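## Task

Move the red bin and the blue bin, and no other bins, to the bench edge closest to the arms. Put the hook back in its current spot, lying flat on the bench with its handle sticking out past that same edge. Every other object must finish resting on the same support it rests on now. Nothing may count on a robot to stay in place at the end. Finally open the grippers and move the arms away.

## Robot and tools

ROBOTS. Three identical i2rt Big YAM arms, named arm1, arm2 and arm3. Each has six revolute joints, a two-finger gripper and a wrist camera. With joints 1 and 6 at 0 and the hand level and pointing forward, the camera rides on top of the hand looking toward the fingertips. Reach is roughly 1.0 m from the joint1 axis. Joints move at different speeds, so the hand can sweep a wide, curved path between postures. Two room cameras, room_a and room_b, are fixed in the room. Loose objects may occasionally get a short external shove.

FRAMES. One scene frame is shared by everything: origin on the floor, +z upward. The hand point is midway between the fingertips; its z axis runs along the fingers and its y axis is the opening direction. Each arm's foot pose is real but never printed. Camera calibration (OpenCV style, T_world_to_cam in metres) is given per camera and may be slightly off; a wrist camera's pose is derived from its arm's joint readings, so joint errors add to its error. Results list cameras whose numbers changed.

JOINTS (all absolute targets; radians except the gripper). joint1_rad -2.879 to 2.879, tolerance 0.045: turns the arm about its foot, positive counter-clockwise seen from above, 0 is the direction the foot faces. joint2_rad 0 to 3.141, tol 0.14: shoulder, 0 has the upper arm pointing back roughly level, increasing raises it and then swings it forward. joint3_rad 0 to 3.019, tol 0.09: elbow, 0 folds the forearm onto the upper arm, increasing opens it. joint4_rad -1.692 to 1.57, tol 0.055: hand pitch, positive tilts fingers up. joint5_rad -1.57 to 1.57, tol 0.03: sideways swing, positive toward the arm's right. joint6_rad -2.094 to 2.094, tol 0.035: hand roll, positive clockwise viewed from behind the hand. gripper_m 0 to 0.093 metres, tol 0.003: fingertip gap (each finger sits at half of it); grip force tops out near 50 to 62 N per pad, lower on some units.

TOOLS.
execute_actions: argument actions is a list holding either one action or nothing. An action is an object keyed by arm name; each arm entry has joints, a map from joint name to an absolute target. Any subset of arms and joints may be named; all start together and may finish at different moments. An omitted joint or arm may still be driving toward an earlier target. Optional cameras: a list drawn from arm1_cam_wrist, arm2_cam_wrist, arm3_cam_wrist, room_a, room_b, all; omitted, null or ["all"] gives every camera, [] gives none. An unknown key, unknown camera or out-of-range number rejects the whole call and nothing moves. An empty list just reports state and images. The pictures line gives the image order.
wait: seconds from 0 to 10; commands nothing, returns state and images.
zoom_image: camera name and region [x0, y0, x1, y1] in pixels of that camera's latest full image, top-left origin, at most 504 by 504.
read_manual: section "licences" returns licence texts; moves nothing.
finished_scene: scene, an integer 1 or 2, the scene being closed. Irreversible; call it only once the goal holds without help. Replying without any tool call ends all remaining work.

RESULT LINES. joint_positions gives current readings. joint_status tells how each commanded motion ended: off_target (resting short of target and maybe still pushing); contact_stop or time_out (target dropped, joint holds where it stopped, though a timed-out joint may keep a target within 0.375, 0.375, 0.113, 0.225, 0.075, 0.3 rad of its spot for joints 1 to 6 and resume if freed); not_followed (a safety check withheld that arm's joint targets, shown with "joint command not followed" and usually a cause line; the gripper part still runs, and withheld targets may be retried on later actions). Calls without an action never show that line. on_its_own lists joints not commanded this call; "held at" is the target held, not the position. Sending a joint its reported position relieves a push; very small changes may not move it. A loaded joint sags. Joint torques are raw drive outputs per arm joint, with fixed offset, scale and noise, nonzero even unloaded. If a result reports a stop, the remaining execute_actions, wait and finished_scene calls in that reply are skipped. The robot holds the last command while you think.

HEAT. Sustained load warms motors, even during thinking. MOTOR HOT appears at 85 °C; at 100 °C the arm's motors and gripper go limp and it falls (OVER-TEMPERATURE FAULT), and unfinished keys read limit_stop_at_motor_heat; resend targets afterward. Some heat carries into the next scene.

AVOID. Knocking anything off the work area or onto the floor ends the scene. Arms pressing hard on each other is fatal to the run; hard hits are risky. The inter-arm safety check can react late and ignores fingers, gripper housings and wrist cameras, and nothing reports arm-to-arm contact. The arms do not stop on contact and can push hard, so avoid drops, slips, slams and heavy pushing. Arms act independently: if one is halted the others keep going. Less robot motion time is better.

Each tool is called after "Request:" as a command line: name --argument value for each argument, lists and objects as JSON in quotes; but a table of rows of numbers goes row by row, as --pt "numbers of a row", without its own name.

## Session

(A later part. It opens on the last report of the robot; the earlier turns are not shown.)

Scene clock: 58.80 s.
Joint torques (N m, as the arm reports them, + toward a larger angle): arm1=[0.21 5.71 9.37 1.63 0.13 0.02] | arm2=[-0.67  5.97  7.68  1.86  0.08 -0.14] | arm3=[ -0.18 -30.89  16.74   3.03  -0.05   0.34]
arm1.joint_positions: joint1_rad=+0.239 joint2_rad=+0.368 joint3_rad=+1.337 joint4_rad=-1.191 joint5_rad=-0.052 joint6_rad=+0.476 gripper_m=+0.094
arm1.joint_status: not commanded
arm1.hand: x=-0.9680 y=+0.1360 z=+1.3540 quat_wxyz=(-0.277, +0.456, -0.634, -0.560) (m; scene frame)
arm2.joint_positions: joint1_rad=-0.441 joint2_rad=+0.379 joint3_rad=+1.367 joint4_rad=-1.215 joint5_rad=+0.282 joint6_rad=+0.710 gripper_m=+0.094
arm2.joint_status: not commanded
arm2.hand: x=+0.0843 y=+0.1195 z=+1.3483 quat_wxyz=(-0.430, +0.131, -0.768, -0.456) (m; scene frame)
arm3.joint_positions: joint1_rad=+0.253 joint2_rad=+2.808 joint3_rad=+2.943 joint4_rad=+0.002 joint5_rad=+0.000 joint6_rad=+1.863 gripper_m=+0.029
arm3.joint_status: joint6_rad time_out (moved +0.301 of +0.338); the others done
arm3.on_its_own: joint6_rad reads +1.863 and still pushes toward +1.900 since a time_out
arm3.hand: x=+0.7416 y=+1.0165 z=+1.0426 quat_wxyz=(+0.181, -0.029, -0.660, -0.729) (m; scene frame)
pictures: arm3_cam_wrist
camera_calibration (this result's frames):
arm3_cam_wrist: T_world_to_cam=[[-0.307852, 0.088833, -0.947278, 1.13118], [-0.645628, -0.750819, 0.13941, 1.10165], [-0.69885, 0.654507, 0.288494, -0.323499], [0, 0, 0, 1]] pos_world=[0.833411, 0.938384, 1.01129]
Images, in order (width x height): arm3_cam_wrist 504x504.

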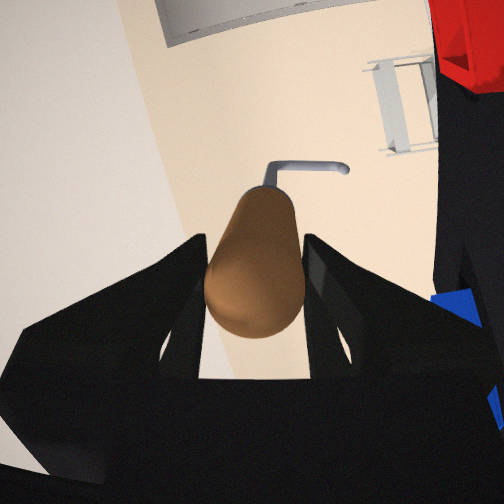

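Creeping back. Wait a bit more.

Request:
execute_actions --actions '[{"arm3":{"joints":{"joint6_rad":2.05}}}]' --cameras '["arm3_cam_wrist"]'

Scene clock: 61.17 s.
Joint torques (N m, as the arm reports them, + toward a larger angle): arm1=[0.2  5.72 9.37 1.62 0.13 0.01] | arm2=[-0.6   6.05  7.64  1.85  0.09 -0.14] | arm3=[  0.28 -31.87  16.93   2.85  -0.01   0.32]
arm1.joint_positions: joint1_rad=+0.239 joint2_rad=+0.368 joint3_rad=+1.337 joint4_rad=-1.191 joint5_rad=-0.052 joint6_rad=+0.476 gripper_m=+0.094
arm1.joint_status: not commanded
arm1.hand: x=-0.9680 y=+0.1360 z=+1.3540 quat_wxyz=(-0.277, +0.456, -0.634, -0.560) (m; scene frame)
arm2.joint_positions: joint1_rad=-0.441 joint2_rad=+0.379 joint3_rad=+1.367 joint4_rad=-1.215 joint5_rad=+0.282 joint6_rad=+0.710 gripper_m=+0.094
arm2.joint_status: not commanded
arm2.hand: x=+0.0843 y=+0.1195 z=+1.3483 quat_wxyz=(-0.430, +0.131, -0.768, -0.456) (m; scene frame)
arm3.joint_positions: joint1_rad=+0.253 joint2_rad=+2.808 joint3_rad=+2.943 joint4_rad=+0.002 joint5_rad=+0.000 joint6_rad=+2.014 gripper_m=+0.029
arm3.joint_status: joint6_rad time_out (moved +0.151 of +0.187)
arm3.on_its_own: joint6_rad reads +2.014 and still pushes toward +2.050 since a time_out
arm3.hand: x=+0.7416 y=+1.0165 z=+1.0426 quat_wxyz=(+0.236, -0.079, -0.656, -0.713) (m; scene frame)
pictures: arm3_cam_wrist
camera_calibration (this result's frames):
arm3_cam_wrist: T_world_to_cam=[[-0.445027, 0.0540752, -0.893883, 1.21256], [-0.602059, -0.756992, 0.253946, 0.956197], [-0.66293, 0.651183, 0.369438, -0.43115], [0, 0, 0, 1]] pos_world=[0.829488, 0.939021, 1.00035]
Images, in order (width x height): arm3_cam_wrist 504x504.

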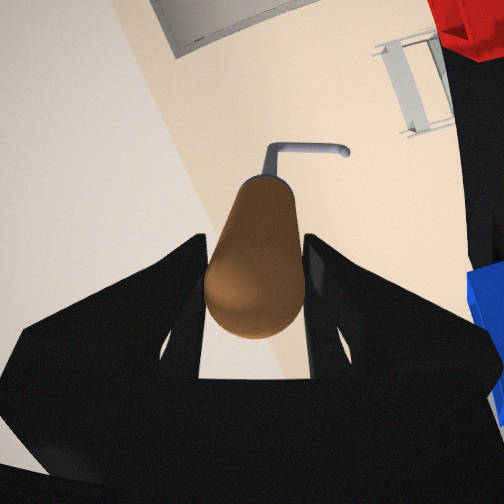

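Request:
wait --seconds 4

Scene clock: 65.23 s.
Joint torques (N m, as the arm reports them, + toward a larger angle): arm1=[0.17 5.78 9.38 1.62 0.13 0.01] | arm2=[-0.66  6.11  7.65  1.86  0.09 -0.14] | arm3=[  0.2  -31.82  16.53   2.78  -0.02   0.32]
arm1.joint_positions: joint1_rad=+0.239 joint2_rad=+0.368 joint3_rad=+1.337 joint4_rad=-1.191 joint5_rad=-0.052 joint6_rad=+0.476 gripper_m=+0.094
arm1.joint_status: not commanded
arm1.hand: x=-0.9680 y=+0.1360 z=+1.3540 quat_wxyz=(-0.277, +0.456, -0.634, -0.560) (m; scene frame)
arm2.joint_positions: joint1_rad=-0.441 joint2_rad=+0.379 joint3_rad=+1.367 joint4_rad=-1.215 joint5_rad=+0.282 joint6_rad=+0.710 gripper_m=+0.094
arm2.joint_status: not commanded
arm2.hand: x=+0.0843 y=+0.1195 z=+1.3483 quat_wxyz=(-0.430, +0.131, -0.768, -0.456) (m; scene frame)
arm3.joint_positions: joint1_rad=+0.253 joint2_rad=+2.808 joint3_rad=+2.943 joint4_rad=+0.002 joint5_rad=+0.000 joint6_rad=+2.014 gripper_m=+0.029
arm3.joint_status: joint6_rad time_out (moved +0.151 of +0.187)
arm3.on_its_own: joint6_rad reads +2.014 and still pushes toward +2.050 since a time_out
arm3.hand: x=+0.7416 y=+1.0165 z=+1.0426 quat_wxyz=(+0.236, -0.079, -0.656, -0.713) (m; scene frame)
wait: 4.00 s; at rest by 0.20 s
pictures: arm1_cam_wrist, arm2_cam_wrist, arm3_cam_wrist, room_a, room_b
camera_calibration (this result's frames):
arm3_cam_wrist: T_world_to_cam=[[-0.445027, 0.0540752, -0.893883, 1.21256], [-0.602059, -0.756992, 0.253946, 0.956197], [-0.66293, 0.651183, 0.369438, -0.43115], [0, 0, 0, 1]] pos_world=[0.829488, 0.939021, 1.00035]
Images, in order (width x height): arm1_cam_wrist 504x504, arm2_cam_wrist 504x504, arm3_cam_wrist 504x504, room_a 672x504, room_b 672x504.

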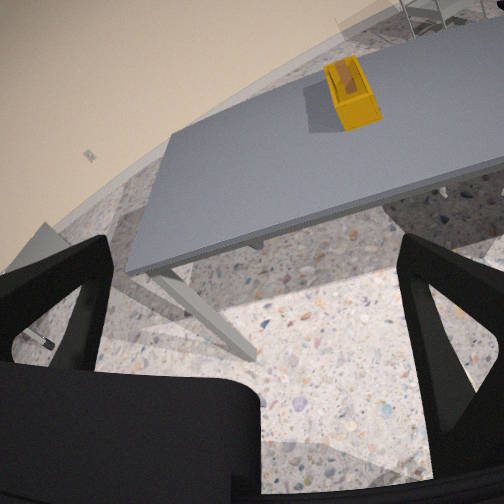

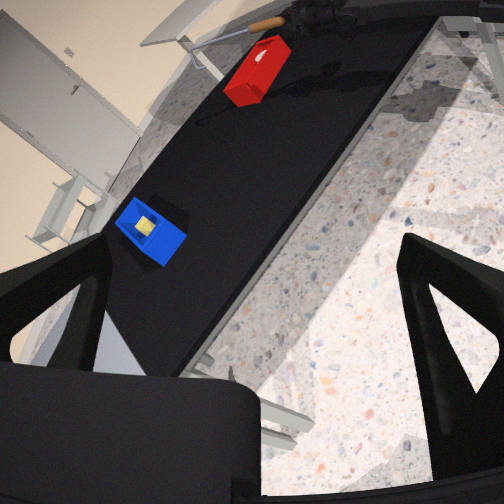

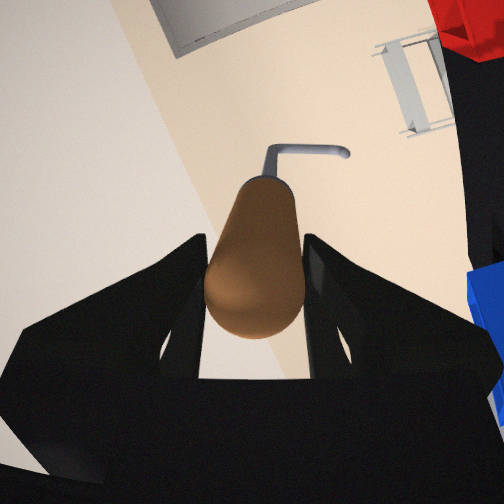

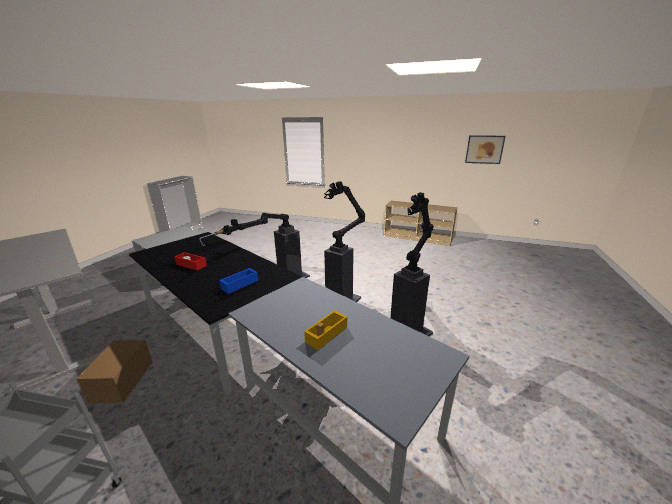

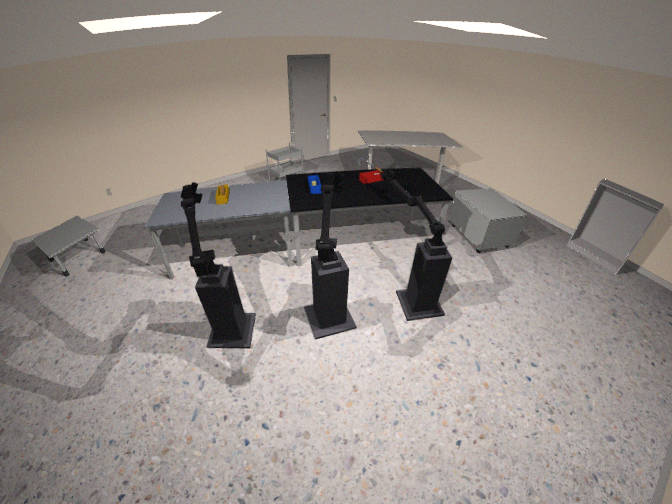

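Request:
execute_actions --actions '[{"arm3":{"joints":{"joint1_rad":0.21,"joint5_rad":0.17,"joint2_rad":2.80}}}]' --cameras '[]'

Request:
execute_actions --actions '[{"arm3":{"joints":{"joint6_rad":1.75,"joint2_rad":2.83}}}]' --cameras '["arm3_cam_wrist","room_a","room_b"]'

Request:
zoom_image --camera "room_a" --region '[150, 200, 270, 280]'

Request:
zoom_image --camera "room_b" --region '[340, 150, 430, 210]'

Scene clock: 68.43 s.
Joint torques (N m, as the arm reports them, + toward a larger angle): arm1=[0.19 5.74 9.37 1.62 0.13 0.02] | arm2=[-0.65  5.98  7.65  1.85  0.08 -0.14] | arm3=[  0.11 -28.43  16.86   2.96  -0.07  -0.3 ]
arm1.joint_positions: joint1_rad=+0.239 joint2_rad=+0.368 joint3_rad=+1.337 joint4_rad=-1.191 joint5_rad=-0.052 joint6_rad=+0.476 gripper_m=+0.094
arm1.joint_status: not commanded
arm1.hand: x=-0.9680 y=+0.1360 z=+1.3540 quat_wxyz=(-0.277, +0.456, -0.634, -0.560) (m; scene frame)
arm2.joint_positions: joint1_rad=-0.441 joint2_rad=+0.379 joint3_rad=+1.367 joint4_rad=-1.215 joint5_rad=+0.282 joint6_rad=+0.710 gripper_m=+0.094
arm2.joint_status: not commanded
arm2.hand: x=+0.0843 y=+0.1195 z=+1.3483 quat_wxyz=(-0.430, +0.131, -0.768, -0.456) (m; scene frame)
arm3.joint_positions: joint1_rad=+0.206 joint2_rad=+2.808 joint3_rad=+2.943 joint4_rad=+0.002 joint5_rad=+0.171 joint6_rad=+2.082 gripper_m=+0.029
arm3.joint_status: all done
arm3.on_its_own: joint6_rad moved +0.067 to your old target +2.050
arm3.hand: x=+0.8179 y=+1.0267 z=+1.0426 quat_wxyz=(+0.189, -0.179, -0.636, -0.726) (m; scene frame)
pictures: none
No camera images: the call's "cameras" was empty. Leave "cameras" out to get every camera's image.

Scene clock: 70.67 s.
Joint torques (N m, as the arm reports them, + toward a larger angle): arm1=[0.19 5.74 9.37 1.62 0.13 0.02] | arm2=[-0.65  6.12  7.65  1.83  0.08 -0.14] | arm3=[  0.17 -27.64  16.75   2.94  -0.08  -0.55]
arm1.joint_positions: joint1_rad=+0.239 joint2_rad=+0.368 joint3_rad=+1.337 joint4_rad=-1.191 joint5_rad=-0.052 joint6_rad=+0.476 gripper_m=+0.094
arm1.joint_status: not commanded
arm1.hand: x=-0.9680 y=+0.1360 z=+1.3540 quat_wxyz=(-0.277, +0.456, -0.634, -0.560) (m; scene frame)
arm2.joint_positions: joint1_rad=-0.441 joint2_rad=+0.379 joint3_rad=+1.367 joint4_rad=-1.215 joint5_rad=+0.282 joint6_rad=+0.710 gripper_m=+0.094
arm2.joint_status: not commanded
arm2.hand: x=+0.0843 y=+0.1195 z=+1.3483 quat_wxyz=(-0.430, +0.131, -0.768, -0.456) (m; scene frame)
arm3.joint_positions: joint1_rad=+0.206 joint2_rad=+2.820 joint3_rad=+2.943 joint4_rad=+0.002 joint5_rad=+0.171 joint6_rad=+1.813 gripper_m=+0.029
arm3.joint_status: joint6_rad time_out (moved -0.269 of -0.332); the others done
arm3.on_its_own: joint6_rad reads +1.813 and still pushes toward +1.750 since a time_out
arm3.hand: x=+0.8177 y=+1.0283 z=+1.0308 quat_wxyz=(+0.088, -0.092, -0.659, -0.741) (m; scene frame)
pictures: arm3_cam_wrist, room_a, room_b
camera_calibration (this result's frames):
arm3_cam_wrist: T_world_to_cam=[[-0.25167, 0.142159, -0.957316, 1.05193], [-0.799719, -0.587645, 0.122975, 1.13649], [-0.54508, 0.796533, 0.26158, -0.518634], [0, 0, 0, 1]] pos_world=[0.890912, 0.931416, 1.00294]
Images, in order (width x height): arm3_cam_wrist 504x504, room_a 672x504, room_b 672x504.

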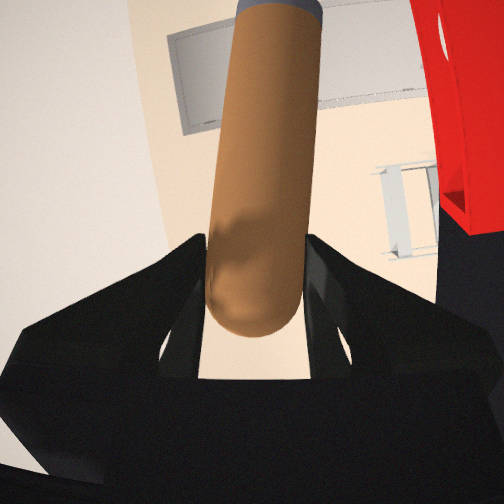

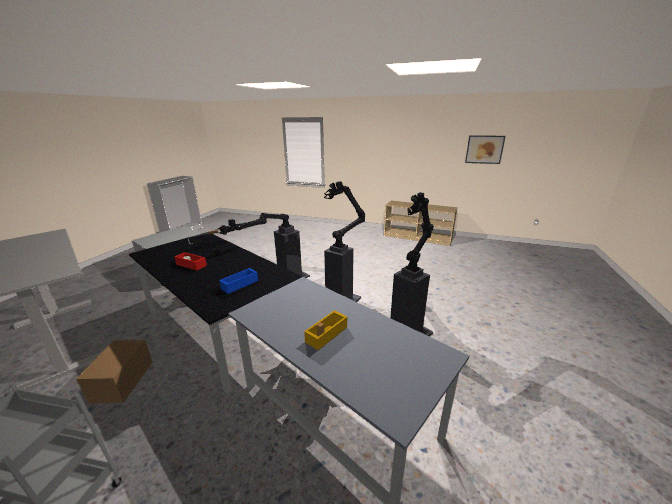

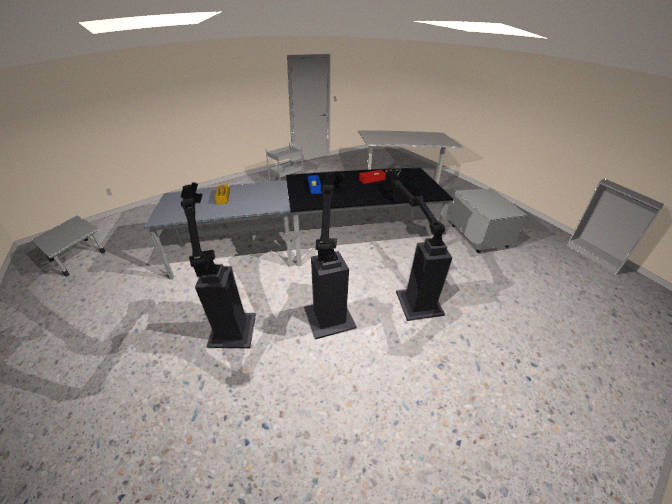

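Region (150, 200, 270, 280) of room_a's 672x504 image, scaled by 4.200, with more detail than that image has.

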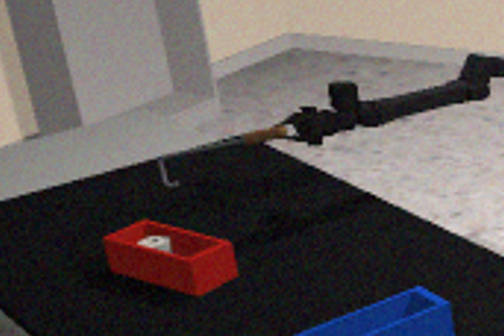

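Region (340, 150, 430, 210) of room_b's 672x504 image, scaled by 5.600, with more detail than that image has.

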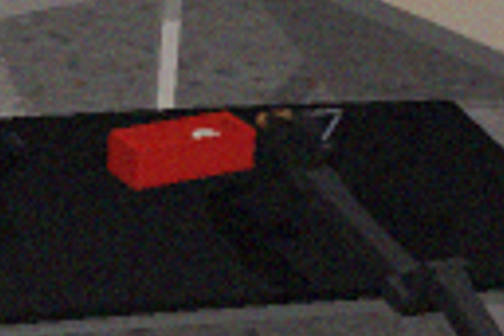

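Request:
execute_actions --actions '[{"arm3":{"joints":{"joint6_rad":1.35,"joint5_rad":0.0}}}]' --cameras '["arm3_cam_wrist"]'

Scene clock: 73.30 s.
Joint torques (N m, as the arm reports them, + toward a larger angle): arm1=[0.18 5.73 9.38 1.62 0.13 0.02] | arm2=[-0.73  6.11  7.65  1.85  0.08 -0.14] | arm3=[  1.17 -27.14  16.95   2.92  -0.1   -0.58]
arm1.joint_positions: joint1_rad=+0.239 joint2_rad=+0.368 joint3_rad=+1.337 joint4_rad=-1.191 joint5_rad=-0.052 joint6_rad=+0.476 gripper_m=+0.094
arm1.joint_status: not commanded
arm1.hand: x=-0.9680 y=+0.1360 z=+1.3540 quat_wxyz=(-0.277, +0.456, -0.634, -0.560) (m; scene frame)
arm2.joint_positions: joint1_rad=-0.441 joint2_rad=+0.379 joint3_rad=+1.367 joint4_rad=-1.215 joint5_rad=+0.282 joint6_rad=+0.710 gripper_m=+0.094
arm2.joint_status: not commanded
arm2.hand: x=+0.0843 y=+0.1195 z=+1.3483 quat_wxyz=(-0.430, +0.131, -0.768, -0.456) (m; scene frame)
arm3.joint_positions: joint1_rad=+0.208 joint2_rad=+2.820 joint3_rad=+2.943 joint4_rad=+0.002 joint5_rad=+0.001 joint6_rad=+1.415 gripper_m=+0.029
arm3.joint_status: joint6_rad time_out (moved -0.398 of -0.463); the others done
arm3.on_its_own: joint6_rad reads +1.415 and still pushes toward +1.350 since a time_out
arm3.hand: x=+0.7870 y=+1.0261 z=+1.0309 quat_wxyz=(-0.003, +0.104, -0.657, -0.747) (m; scene frame)
pictures: arm3_cam_wrist
camera_calibration (this result's frames):
arm3_cam_wrist: T_world_to_cam=[[0.135914, 0.163065, -0.977209, 0.738678], [-0.702516, -0.679633, -0.211118, 1.47294], [-0.698569, 0.715199, 0.0221839, -0.0826102], [0, 0, 0, 1]] pos_world=[0.87666, 0.93969, 1.03464]
Images, in order (width x height): arm3_cam_wrist 504x504.

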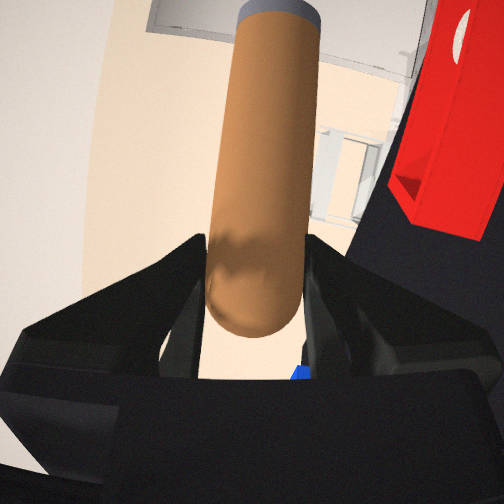

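Request:
execute_actions --actions '[{"arm3":{"joints":{"joint2_rad":2.1,"joint4_rad":-0.9}}}]' --cameras '[]'

Request:
execute_actions --actions '[{"arm3":{"joints":{"joint4_rad":-1.65,"joint6_rad":1.5}}}]' --cameras '["arm3_cam_wrist","room_a"]'

Scene clock: 76.20 s.
Joint torques (N m, as the arm reports them, + toward a larger angle): arm1=[0.18 5.77 9.37 1.63 0.13 0.02] | arm2=[-0.65  6.08  7.64  1.86  0.09 -0.14] | arm3=[  0.11 -23.34  12.93   3.1    0.02  -0.34]
arm1.joint_positions: joint1_rad=+0.239 joint2_rad=+0.368 joint3_rad=+1.337 joint4_rad=-1.191 joint5_rad=-0.052 joint6_rad=+0.476 gripper_m=+0.094
arm1.joint_status: not commanded
arm1.hand: x=-0.9680 y=+0.1360 z=+1.3540 quat_wxyz=(-0.277, +0.456, -0.634, -0.560) (m; scene frame)
arm2.joint_positions: joint1_rad=-0.441 joint2_rad=+0.379 joint3_rad=+1.367 joint4_rad=-1.215 joint5_rad=+0.282 joint6_rad=+0.710 gripper_m=+0.094
arm2.joint_status: not commanded
arm2.hand: x=+0.0843 y=+0.1195 z=+1.3483 quat_wxyz=(-0.430, +0.131, -0.768, -0.456) (m; scene frame)
arm3.joint_positions: joint1_rad=+0.208 joint2_rad=+2.155 joint3_rad=+2.958 joint4_rad=-0.940 joint5_rad=-0.001 joint6_rad=+1.388 gripper_m=+0.029
arm3.joint_status: all done
arm3.on_its_own: joint6_rad reads +1.388 and still pushes toward +1.350 since a time_out
arm3.hand: x=+0.8195 y=+0.8027 z=+1.4200 quat_wxyz=(-0.011, +0.128, -0.746, -0.654) (m; scene frame)
pictures: none
No camera images: the call's "cameras" was empty. Leave "cameras" out to get every camera's image.

Scene clock: 77.57 s.
Joint torques (N m, as the arm reports them, + toward a larger angle): arm1=[0.22 5.77 9.39 1.62 0.13 0.02] | arm2=[-0.61  6.07  7.63  1.85  0.08 -0.14] | arm3=[  0.67 -23.58  12.39   1.77   0.22  -0.17]
arm1.joint_positions: joint1_rad=+0.239 joint2_rad=+0.368 joint3_rad=+1.337 joint4_rad=-1.191 joint5_rad=-0.052 joint6_rad=+0.476 gripper_m=+0.094
arm1.joint_status: not commanded
arm1.hand: x=-0.9680 y=+0.1360 z=+1.3540 quat_wxyz=(-0.277, +0.456, -0.634, -0.560) (m; scene frame)
arm2.joint_positions: joint1_rad=-0.441 joint2_rad=+0.379 joint3_rad=+1.367 joint4_rad=-1.215 joint5_rad=+0.282 joint6_rad=+0.710 gripper_m=+0.094
arm2.joint_status: not commanded
arm2.hand: x=+0.0843 y=+0.1195 z=+1.3483 quat_wxyz=(-0.430, +0.131, -0.768, -0.456) (m; scene frame)
arm3.joint_positions: joint1_rad=+0.208 joint2_rad=+2.154 joint3_rad=+2.958 joint4_rad=-1.664 joint5_rad=-0.004 joint6_rad=+1.519 gripper_m=+0.029
arm3.joint_status: all done
arm3.hand: x=+0.8327 y=+0.7187 z=+1.2682 quat_wxyz=(+0.017, +0.098, -0.934, -0.343) (m; scene frame)
pictures: arm3_cam_wrist, room_a
camera_calibration (this result's frames):
arm3_cam_wrist: T_world_to_cam=[[0.168174, -0.72857, -0.664006, 1.23121], [-0.734121, -0.542106, 0.408885, 0.487452], [-0.657863, 0.418697, -0.626027, 1.1651], [0, 0, 0, 1]] pos_world=[0.917267, 0.67345, 1.3476]
Images, in order (width x height): arm3_cam_wrist 504x504, room_a 672x504.

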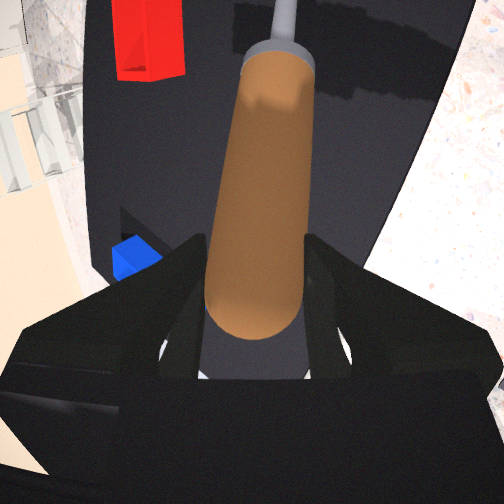

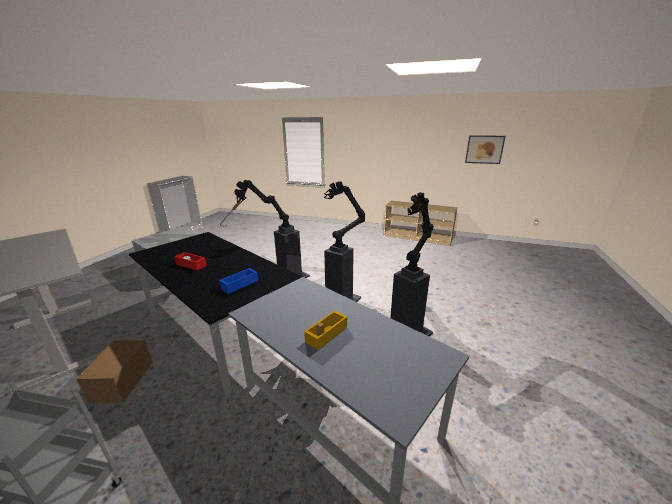

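Request:
execute_actions --actions '[{"arm3":{"joints":{"joint6_rad":1.15}}}]' --cameras '["arm3_cam_wrist"]'

Request:
execute_actions --actions '[{"arm3":{"joints":{"joint3_rad":2.7}}}]' --cameras '["arm3_cam_wrist"]'

Scene clock: 79.53 s.
Joint torques (N m, as the arm reports them, + toward a larger angle): arm1=[0.2  5.74 9.38 1.62 0.13 0.01] | arm2=[-0.71  6.12  7.64  1.86  0.08 -0.14] | arm3=[  0.56 -23.73  12.42   1.63  -0.01  -0.04]
arm1.joint_positions: joint1_rad=+0.239 joint2_rad=+0.368 joint3_rad=+1.337 joint4_rad=-1.191 joint5_rad=-0.052 joint6_rad=+0.476 gripper_m=+0.094
arm1.joint_status: not commanded
arm1.hand: x=-0.9680 y=+0.1360 z=+1.3540 quat_wxyz=(-0.277, +0.456, -0.634, -0.560) (m; scene frame)
arm2.joint_positions: joint1_rad=-0.441 joint2_rad=+0.379 joint3_rad=+1.367 joint4_rad=-1.215 joint5_rad=+0.282 joint6_rad=+0.710 gripper_m=+0.094
arm2.joint_status: not commanded
arm2.hand: x=+0.0843 y=+0.1195 z=+1.3483 quat_wxyz=(-0.430, +0.131, -0.768, -0.456) (m; scene frame)
arm3.joint_positions: joint1_rad=+0.208 joint2_rad=+2.154 joint3_rad=+2.958 joint4_rad=-1.664 joint5_rad=+0.001 joint6_rad=+1.159 gripper_m=+0.029
arm3.joint_status: all done
arm3.hand: x=+0.8336 y=+0.7189 z=+1.2682 quat_wxyz=(-0.047, +0.263, -0.902, -0.340) (m; scene frame)
pictures: arm3_cam_wrist
camera_calibration (this result's frames):
arm3_cam_wrist: T_world_to_cam=[[0.502526, -0.613668, -0.608998, 0.800102], [-0.632538, -0.74116, 0.224893, 0.779886], [-0.589375, 0.2722, -0.760621, 1.38451], [0, 0, 0, 1]] pos_world=[0.907229, 0.692156, 1.36495]
Images, in order (width x height): arm3_cam_wrist 504x504.

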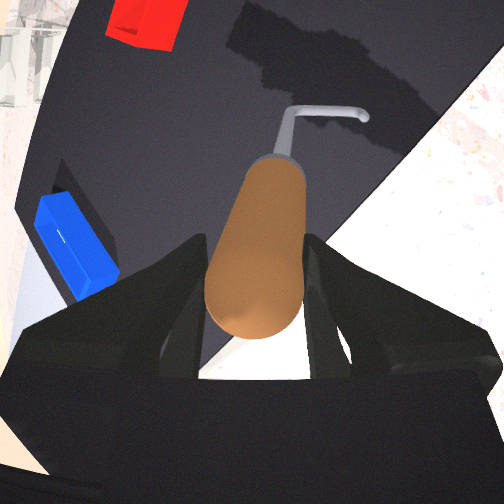

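Scene clock: 81.20 s.
Joint torques (N m, as the arm reports them, + toward a larger angle): arm1=[0.21 5.73 9.37 1.62 0.13 0.02] | arm2=[-0.69  6.06  7.66  1.85  0.08 -0.14] | arm3=[  0.87 -23.05  11.88   1.5    0.    -0.03]
arm1.joint_positions: joint1_rad=+0.239 joint2_rad=+0.368 joint3_rad=+1.337 joint4_rad=-1.191 joint5_rad=-0.052 joint6_rad=+0.476 gripper_m=+0.094
arm1.joint_status: not commanded
arm1.hand: x=-0.9680 y=+0.1360 z=+1.3540 quat_wxyz=(-0.277, +0.456, -0.634, -0.560) (m; scene frame)
arm2.joint_positions: joint1_rad=-0.441 joint2_rad=+0.379 joint3_rad=+1.367 joint4_rad=-1.215 joint5_rad=+0.282 joint6_rad=+0.710 gripper_m=+0.094
arm2.joint_status: not commanded
arm2.hand: x=+0.0843 y=+0.1195 z=+1.3483 quat_wxyz=(-0.430, +0.131, -0.768, -0.456) (m; scene frame)
arm3.joint_positions: joint1_rad=+0.208 joint2_rad=+2.126 joint3_rad=+2.667 joint4_rad=-1.665 joint5_rad=+0.001 joint6_rad=+1.159 gripper_m=+0.029
arm3.joint_status: all done
arm3.hand: x=+0.8342 y=+0.7182 z=+1.1616 quat_wxyz=(-0.031, +0.273, -0.937, -0.214) (m; scene frame)
pictures: arm3_cam_wrist
camera_calibration (this result's frames):
arm3_cam_wrist: T_world_to_cam=[[0.522768, -0.747871, -0.40915, 0.581854], [-0.645585, -0.660755, 0.382912, 0.573305], [-0.556717, 0.0639669, -0.828236, 1.50484], [0, 0, 0, 1]] pos_world=[0.903711, 0.717706, 1.2649]
Images, in order (width x height): arm3_cam_wrist 504x504.

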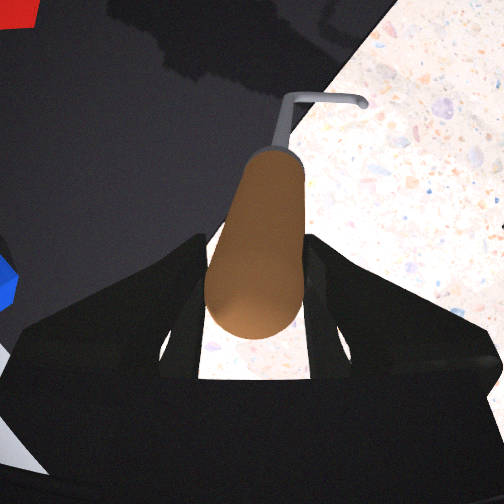

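Request:
execute_actions --actions '[{"arm3":{"joints":{"joint6_rad":1.6,"joint3_rad":3.01}}}]' --cameras '[]'

Request:
execute_actions --actions '[{"arm3":{"joints":{"joint4_rad":-0.5,"joint2_rad":2.45}}}]' --cameras '["arm3_cam_wrist"]'

Request:
execute_actions --actions '[{"arm3":{"joints":{"joint4_rad":-0.1,"joint2_rad":2.72}}}]' --cameras '["arm3_cam_wrist"]'

Request:
execute_actions --actions '[{"arm3":{"joints":{"joint4_rad":0.08,"joint2_rad":2.85}}}]' --cameras '["arm3_cam_wrist","room_a","room_b"]'

Request:
zoom_image --camera "room_a" --region '[150, 200, 270, 280]'

Request:
zoom_image --camera "room_b" --region '[340, 150, 430, 210]'

Scene clock: 83.20 s.
Joint torques (N m, as the arm reports them, + toward a larger angle): arm1=[0.18 5.74 9.38 1.62 0.13 0.01] | arm2=[-0.62  6.14  7.65  1.84  0.08 -0.14] | arm3=[  0.81 -20.59  11.27   1.88   0.     0.13]
arm1.joint_positions: joint1_rad=+0.239 joint2_rad=+0.368 joint3_rad=+1.337 joint4_rad=-1.191 joint5_rad=-0.052 joint6_rad=+0.476 gripper_m=+0.094
arm1.joint_status: not commanded
arm1.hand: x=-0.9680 y=+0.1360 z=+1.3540 quat_wxyz=(-0.277, +0.456, -0.634, -0.560) (m; scene frame)
arm2.joint_positions: joint1_rad=-0.441 joint2_rad=+0.379 joint3_rad=+1.367 joint4_rad=-1.215 joint5_rad=+0.282 joint6_rad=+0.710 gripper_m=+0.094
arm2.joint_status: not commanded
arm2.hand: x=+0.0843 y=+0.1195 z=+1.3483 quat_wxyz=(-0.430, +0.131, -0.768, -0.456) (m; scene frame)
arm3.joint_positions: joint1_rad=+0.208 joint2_rad=+2.115 joint3_rad=+2.971 joint4_rad=-1.668 joint5_rad=+0.001 joint6_rad=+1.583 gripper_m=+0.029
arm3.joint_status: all done
arm3.hand: x=+0.8361 y=+0.7022 z=+1.2999 quat_wxyz=(+0.028, +0.066, -0.928, -0.365) (m; scene frame)
pictures: none
No camera images: the call's "cameras" was empty. Leave "cameras" out to get every camera's image.

Scene clock: 85.07 s.
Joint torques (N m, as the arm reports them, + toward a larger angle): arm1=[0.19 5.75 9.37 1.63 0.13 0.01] | arm2=[-0.63  6.06  7.64  1.86  0.08 -0.14] | arm3=[  0.3  -30.12  16.38   3.02  -0.06   0.09]
arm1.joint_positions: joint1_rad=+0.239 joint2_rad=+0.368 joint3_rad=+1.337 joint4_rad=-1.191 joint5_rad=-0.052 joint6_rad=+0.476 gripper_m=+0.094
arm1.joint_status: not commanded
arm1.hand: x=-0.9680 y=+0.1360 z=+1.3540 quat_wxyz=(-0.277, +0.456, -0.634, -0.560) (m; scene frame)
arm2.joint_positions: joint1_rad=-0.441 joint2_rad=+0.379 joint3_rad=+1.367 joint4_rad=-1.215 joint5_rad=+0.282 joint6_rad=+0.710 gripper_m=+0.094
arm2.joint_status: not commanded
arm2.hand: x=+0.0843 y=+0.1195 z=+1.3483 quat_wxyz=(-0.430, +0.131, -0.768, -0.456) (m; scene frame)
arm3.joint_positions: joint1_rad=+0.208 joint2_rad=+2.505 joint3_rad=+2.941 joint4_rad=-0.546 joint5_rad=+0.001 joint6_rad=+1.584 gripper_m=+0.029
arm3.joint_status: all done
arm3.hand: x=+0.7965 y=+0.9604 z=+1.2025 quat_wxyz=(+0.053, +0.054, -0.747, -0.661) (m; scene frame)
pictures: arm3_cam_wrist
camera_calibration (this result's frames):
arm3_cam_wrist: T_world_to_cam=[[0.00561907, -0.0946112, -0.995498, 1.28898], [-0.713642, -0.697736, 0.062284, 1.16866], [-0.700488, 0.71008, -0.0714392, 0.0861991], [0, 0, 0, 1]] pos_world=[0.887143, 0.876159, 1.21654]
Images, in order (width x height): arm3_cam_wrist 504x504.

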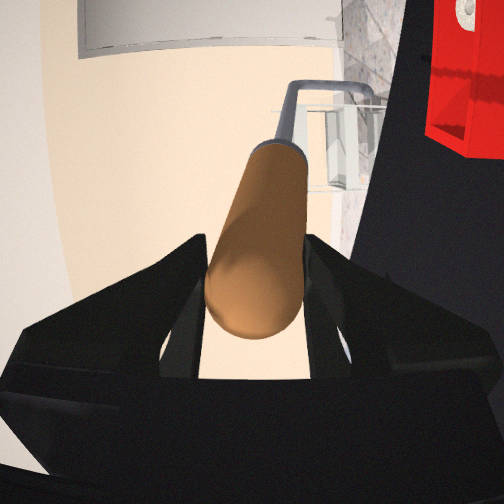

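Scene clock: 86.47 s.
Joint torques (N m, as the arm reports them, + toward a larger angle): arm1=[0.18 5.76 9.37 1.63 0.13 0.02] | arm2=[-0.59  6.03  7.66  1.85  0.08 -0.13] | arm3=[  1.07 -32.17  15.91   3.5   -0.02   0.18]
arm1.joint_positions: joint1_rad=+0.239 joint2_rad=+0.368 joint3_rad=+1.337 joint4_rad=-1.191 joint5_rad=-0.052 joint6_rad=+0.476 gripper_m=+0.094
arm1.joint_status: not commanded
arm1.hand: x=-0.9680 y=+0.1360 z=+1.3540 quat_wxyz=(-0.277, +0.456, -0.634, -0.560) (m; scene frame)
arm2.joint_positions: joint1_rad=-0.441 joint2_rad=+0.379 joint3_rad=+1.367 joint4_rad=-1.215 joint5_rad=+0.282 joint6_rad=+0.710 gripper_m=+0.094
arm2.joint_status: not commanded
arm2.hand: x=+0.0843 y=+0.1195 z=+1.3483 quat_wxyz=(-0.430, +0.131, -0.768, -0.456) (m; scene frame)
arm3.joint_positions: joint1_rad=+0.208 joint2_rad=+2.777 joint3_rad=+2.952 joint4_rad=-0.149 joint5_rad=+0.001 joint6_rad=+1.584 gripper_m=+0.029
arm3.joint_status: all done
arm3.hand: x=+0.7876 y=+1.0224 z=+1.0420 quat_wxyz=(+0.057, +0.050, -0.700, -0.710) (m; scene frame)
pictures: arm3_cam_wrist
camera_calibration (this result's frames):
arm3_cam_wrist: T_world_to_cam=[[-0.015253, 0.0401855, -0.999076, 1.01754], [-0.712742, -0.701212, -0.0173231, 1.30141], [-0.701261, 0.711819, 0.0393374, -0.0921529], [0, 0, 0, 1]] pos_world=[0.878463, 0.937268, 1.04276]
Images, in order (width x height): arm3_cam_wrist 504x504.

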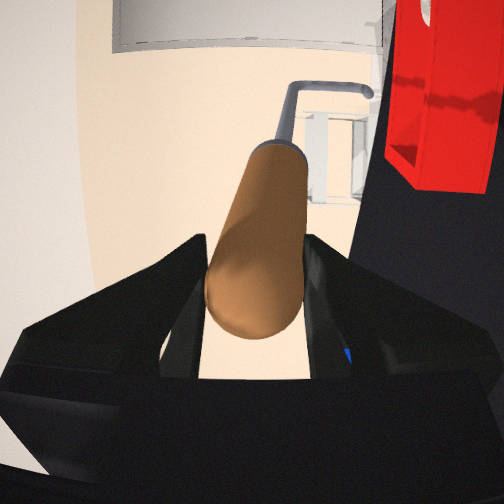

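Scene clock: 87.77 s.
Joint torques (N m, as the arm reports them, + toward a larger angle): arm1=[0.18 5.76 9.38 1.62 0.14 0.01] | arm2=[-0.58  6.04  7.64  1.84  0.09 -0.14] | arm3=[  0.   -29.01  16.06   3.46  -0.07   0.12]
arm1.joint_positions: joint1_rad=+0.239 joint2_rad=+0.368 joint3_rad=+1.337 joint4_rad=-1.191 joint5_rad=-0.052 joint6_rad=+0.476 gripper_m=+0.094
arm1.joint_status: not commanded
arm1.hand: x=-0.9680 y=+0.1360 z=+1.3540 quat_wxyz=(-0.277, +0.456, -0.634, -0.560) (m; scene frame)
arm2.joint_positions: joint1_rad=-0.441 joint2_rad=+0.379 joint3_rad=+1.367 joint4_rad=-1.215 joint5_rad=+0.282 joint6_rad=+0.710 gripper_m=+0.094
arm2.joint_status: not commanded
arm2.hand: x=+0.0843 y=+0.1195 z=+1.3483 quat_wxyz=(-0.430, +0.131, -0.768, -0.456) (m; scene frame)
arm3.joint_positions: joint1_rad=+0.208 joint2_rad=+2.861 joint3_rad=+2.952 joint4_rad=+0.028 joint5_rad=+0.001 joint6_rad=+1.584 gripper_m=+0.029
arm3.joint_status: all done
arm3.hand: x=+0.7867 y=+1.0293 z=+1.0009 quat_wxyz=(+0.060, +0.048, -0.666, -0.742) (m; scene frame)
pictures: arm3_cam_wrist, room_a, room_b
camera_calibration (this result's frames):
arm3_cam_wrist: T_world_to_cam=[[-0.029539, 0.132133, -0.990792, 0.884439], [-0.713086, -0.697396, -0.071746, 1.35568], [-0.700454, 0.7044, 0.114823, -0.164567], [0, 0, 0, 1]] pos_world=[0.877571, 0.944503, 0.992456]
Images, in order (width x height): arm3_cam_wrist 504x504, room_a 672x504, room_b 672x504.

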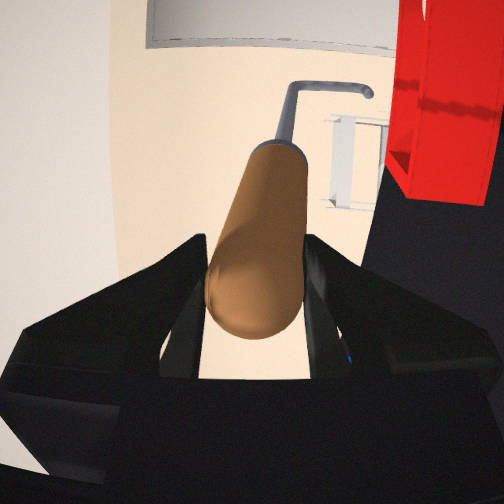

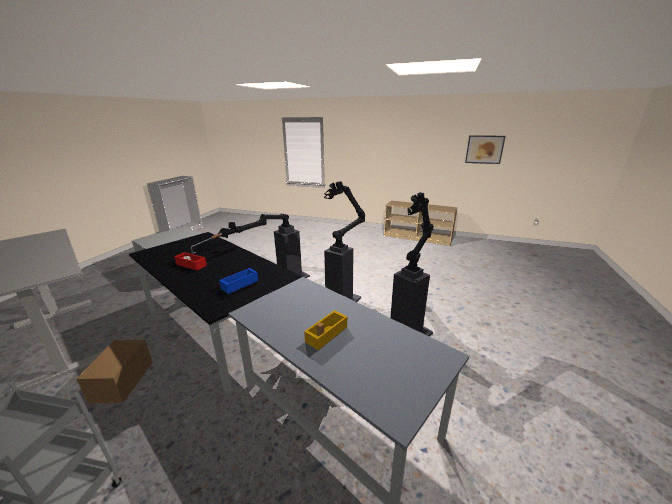

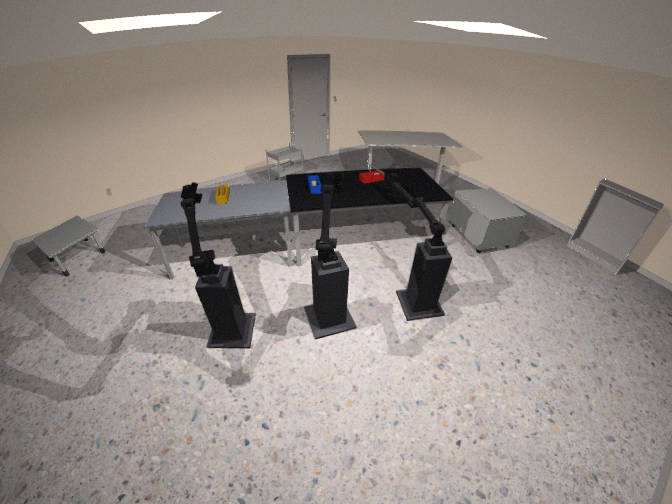

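Region (150, 200, 270, 280) of room_a's 672x504 image, scaled by 4.200, with more detail than that image has.

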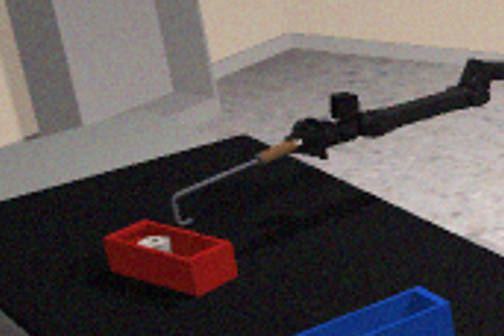

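Region (340, 150, 430, 210) of room_b's 672x504 image, scaled by 5.600, with more detail than that image has.

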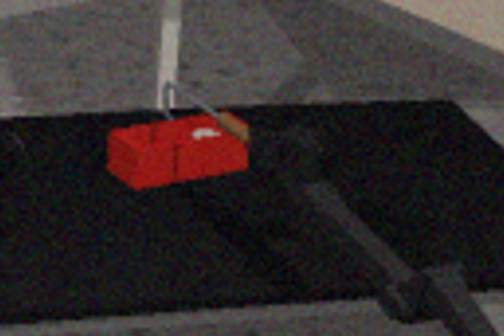

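Straight now. Lower, pitching the hand up a little.

Request:
execute_actions --actions '[{"arm3":{"joints":{"joint4_rad":0.16,"joint2_rad":2.95}}}]' --cameras '["arm3_cam_wrist","room_a","room_b"]'

Request:
zoom_image --camera "room_a" --region '[150, 200, 270, 280]'

Request:
zoom_image --camera "room_b" --region '[340, 150, 430, 210]'

Scene clock: 89.33 s.
Joint torques (N m, as the arm reports them, + toward a larger angle): arm1=[0.18 5.71 9.38 1.62 0.13 0.02] | arm2=[-0.66  6.07  7.65  1.85  0.08 -0.14] | arm3=[  0.52 -29.79  16.     3.26  -0.06   0.16]
arm1.joint_positions: joint1_rad=+0.239 joint2_rad=+0.368 joint3_rad=+1.337 joint4_rad=-1.191 joint5_rad=-0.052 joint6_rad=+0.476 gripper_m=+0.094
arm1.joint_status: not commanded
arm1.hand: x=-0.9680 y=+0.1360 z=+1.3540 quat_wxyz=(-0.277, +0.456, -0.634, -0.560) (m; scene frame)
arm2.joint_positions: joint1_rad=-0.441 joint2_rad=+0.379 joint3_rad=+1.367 joint4_rad=-1.215 joint5_rad=+0.282 joint6_rad=+0.710 gripper_m=+0.094
arm2.joint_status: not commanded
arm2.hand: x=+0.0843 y=+0.1195 z=+1.3483 quat_wxyz=(-0.430, +0.131, -0.768, -0.456) (m; scene frame)
arm3.joint_positions: joint1_rad=+0.208 joint2_rad=+2.973 joint3_rad=+2.952 joint4_rad=+0.114 joint5_rad=+0.001 joint6_rad=+1.584 gripper_m=+0.029
arm3.joint_status: all done
arm3.hand: x=+0.7867 y=+1.0326 z=+0.9088 quat_wxyz=(+0.059, +0.049, -0.675, -0.733) (m; scene frame)
pictures: arm3_cam_wrist, room_a, room_b
camera_calibration (this result's frames):
arm3_cam_wrist: T_world_to_cam=[[-0.0255246, 0.106322, -0.994004, 0.819209], [-0.71291, -0.698979, -0.0564584, 1.33891], [-0.700791, 0.707195, 0.093639, -0.139742], [0, 0, 0, 1]] pos_world=[0.877499, 0.947592, 0.902975]
Images, in order (width x height): arm3_cam_wrist 504x504, room_a 672x504, room_b 672x504.

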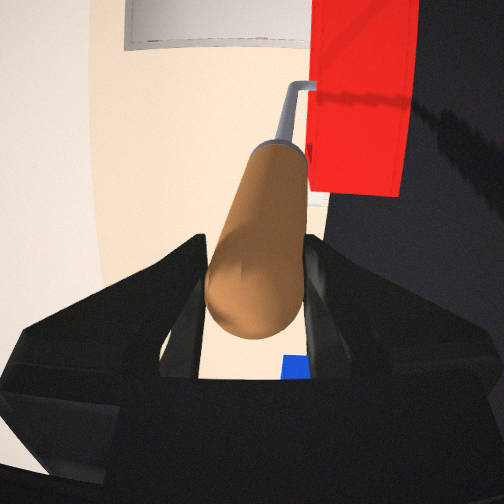

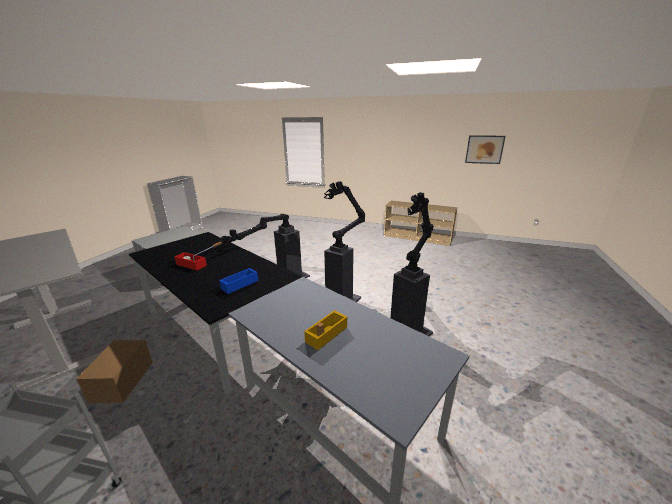

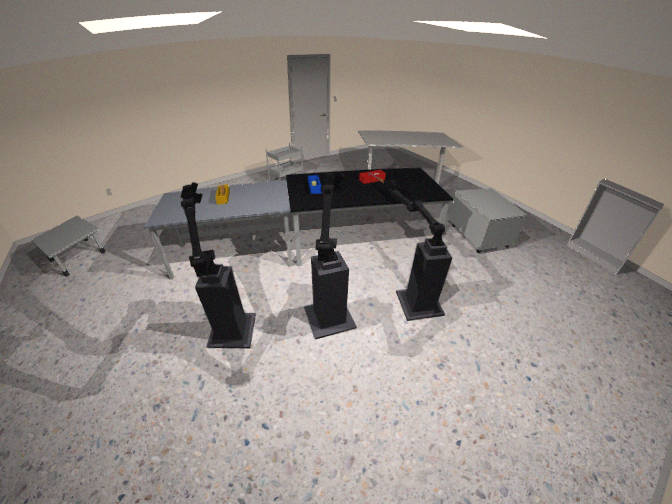

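Region (150, 200, 270, 280) of room_a's 672x504 image, scaled by 4.200, with more detail than that image has.

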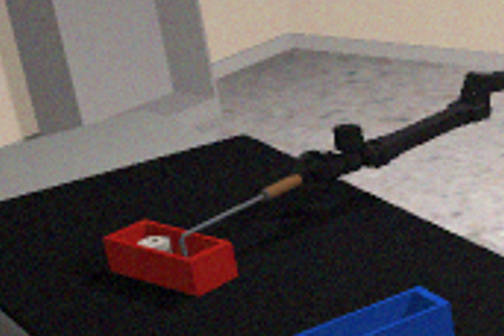

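Region (340, 150, 430, 210) of room_b's 672x504 image, scaled by 5.600, with more detail than that image has.

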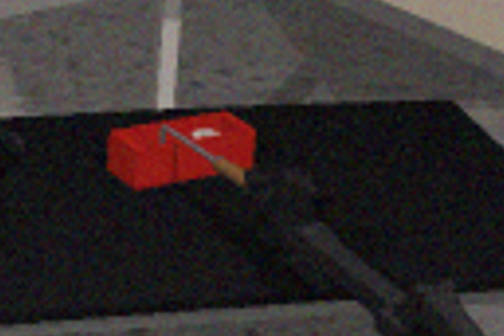

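Request:
execute_actions --actions '[{"arm3":{"joints":{"joint2_rad":2.80,"joint3_rad":2.70,"joint4_rad":0.28}}}]' --cameras '[]'

Request:
execute_actions --actions '[{"arm3":{"joints":{"joint2_rad":2.68,"joint3_rad":2.46,"joint4_rad":0.40}}}]' --cameras '["arm3_cam_wrist"]'

Request:
execute_actions --actions '[{"arm3":{"joints":{"joint2_rad":2.56,"joint3_rad":2.22,"joint4_rad":0.52}}}]' --cameras '["arm3_cam_wrist"]'

Scene clock: 90.90 s.
Joint torques (N m, as the arm reports them, + toward a larger angle): arm1=[0.19 5.74 9.37 1.63 0.13 0.01] | arm2=[-0.68  6.1   7.65  1.85  0.09 -0.14] | arm3=[  0.61 -32.53  11.96   2.72  -0.08   0.13]
arm1.joint_positions: joint1_rad=+0.239 joint2_rad=+0.368 joint3_rad=+1.337 joint4_rad=-1.191 joint5_rad=-0.052 joint6_rad=+0.476 gripper_m=+0.094
arm1.joint_status: not commanded
arm1.hand: x=-0.9680 y=+0.1360 z=+1.3540 quat_wxyz=(-0.277, +0.456, -0.634, -0.560) (m; scene frame)
arm2.joint_positions: joint1_rad=-0.441 joint2_rad=+0.379 joint3_rad=+1.367 joint4_rad=-1.215 joint5_rad=+0.282 joint6_rad=+0.710 gripper_m=+0.094
arm2.joint_status: not commanded
arm2.hand: x=+0.0843 y=+0.1195 z=+1.3483 quat_wxyz=(-0.430, +0.131, -0.768, -0.456) (m; scene frame)
arm3.joint_positions: joint1_rad=+0.208 joint2_rad=+2.860 joint3_rad=+2.688 joint4_rad=+0.248 joint5_rad=+0.001 joint6_rad=+1.585 gripper_m=+0.029
arm3.joint_status: all done
arm3.hand: x=+0.7879 y=+1.0252 z=+0.8909 quat_wxyz=(+0.059, +0.049, -0.682, -0.728) (m; scene frame)
pictures: none
No camera images: the call's "cameras" was empty. Leave "cameras" out to get every camera's image.

Scene clock: 91.87 s.
Joint torques (N m, as the arm reports them, + toward a larger angle): arm1=[0.19 5.71 9.38 1.63 0.13 0.01] | arm2=[-0.66  6.11  7.66  1.86  0.09 -0.14] | arm3=[  0.55 -31.45  11.77   2.88  -0.05   0.13]
arm1.joint_positions: joint1_rad=+0.239 joint2_rad=+0.368 joint3_rad=+1.337 joint4_rad=-1.191 joint5_rad=-0.052 joint6_rad=+0.476 gripper_m=+0.094
arm1.joint_status: not commanded
arm1.hand: x=-0.9680 y=+0.1360 z=+1.3540 quat_wxyz=(-0.277, +0.456, -0.634, -0.560) (m; scene frame)
arm2.joint_positions: joint1_rad=-0.441 joint2_rad=+0.379 joint3_rad=+1.367 joint4_rad=-1.215 joint5_rad=+0.282 joint6_rad=+0.710 gripper_m=+0.094
arm2.joint_status: not commanded
arm2.hand: x=+0.0843 y=+0.1195 z=+1.3483 quat_wxyz=(-0.430, +0.131, -0.768, -0.456) (m; scene frame)
arm3.joint_positions: joint1_rad=+0.208 joint2_rad=+2.740 joint3_rad=+2.448 joint4_rad=+0.366 joint5_rad=+0.001 joint6_rad=+1.585 gripper_m=+0.029
arm3.joint_status: all done
arm3.hand: x=+0.7906 y=+1.0074 z=+0.8912 quat_wxyz=(+0.059, +0.049, -0.682, -0.727) (m; scene frame)
pictures: arm3_cam_wrist
camera_calibration (this result's frames):
arm3_cam_wrist: T_world_to_cam=[[-0.0233639, 0.0874534, -0.995895, 0.823449], [-0.712821, -0.699917, -0.0447395, 1.31359], [-0.700956, 0.70885, 0.0786914, -0.105727], [0, 0, 0, 1]] pos_world=[0.881486, 0.922337, 0.887158]
Images, in order (width x height): arm3_cam_wrist 504x504.

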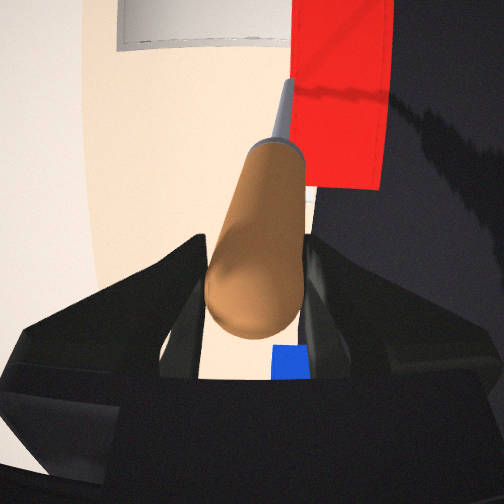

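Scene clock: 92.80 s.
Joint torques (N m, as the arm reports them, + toward a larger angle): arm1=[0.19 5.74 9.38 1.62 0.13 0.01] | arm2=[-0.63  6.    7.64  1.85  0.09 -0.14] | arm3=[ -0.33 -30.77  11.47   2.93  -0.11   0.12]
arm1.joint_positions: joint1_rad=+0.239 joint2_rad=+0.368 joint3_rad=+1.337 joint4_rad=-1.191 joint5_rad=-0.052 joint6_rad=+0.476 gripper_m=+0.094
arm1.joint_status: not commanded
arm1.hand: x=-0.9680 y=+0.1360 z=+1.3540 quat_wxyz=(-0.277, +0.456, -0.634, -0.560) (m; scene frame)
arm2.joint_positions: joint1_rad=-0.441 joint2_rad=+0.379 joint3_rad=+1.367 joint4_rad=-1.215 joint5_rad=+0.282 joint6_rad=+0.710 gripper_m=+0.094
arm2.joint_status: not commanded
arm2.hand: x=+0.0843 y=+0.1195 z=+1.3483 quat_wxyz=(-0.430, +0.131, -0.768, -0.456) (m; scene frame)
arm3.joint_positions: joint1_rad=+0.208 joint2_rad=+2.621 joint3_rad=+2.207 joint4_rad=+0.484 joint5_rad=+0.001 joint6_rad=+1.585 gripper_m=+0.029
arm3.joint_status: all done
arm3.hand: x=+0.7950 y=+0.9790 z=+0.8910 quat_wxyz=(+0.059, +0.049, -0.684, -0.726) (m; scene frame)
pictures: arm3_cam_wrist
camera_calibration (this result's frames):
arm3_cam_wrist: T_world_to_cam=[[-0.0228389, 0.0840744, -0.996198, 0.829002], [-0.712809, -0.700055, -0.0427394, 1.29515], [-0.700986, 0.709123, 0.0759175, -0.080222], [0, 0, 0, 1]] pos_world=[0.885897, 0.893868, 0.887295]
Images, in order (width x height): arm3_cam_wrist 504x504.

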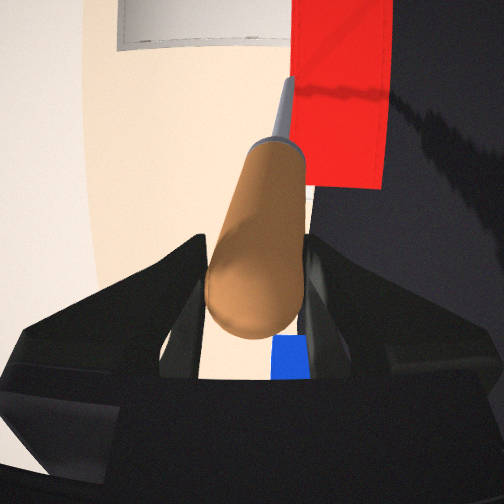

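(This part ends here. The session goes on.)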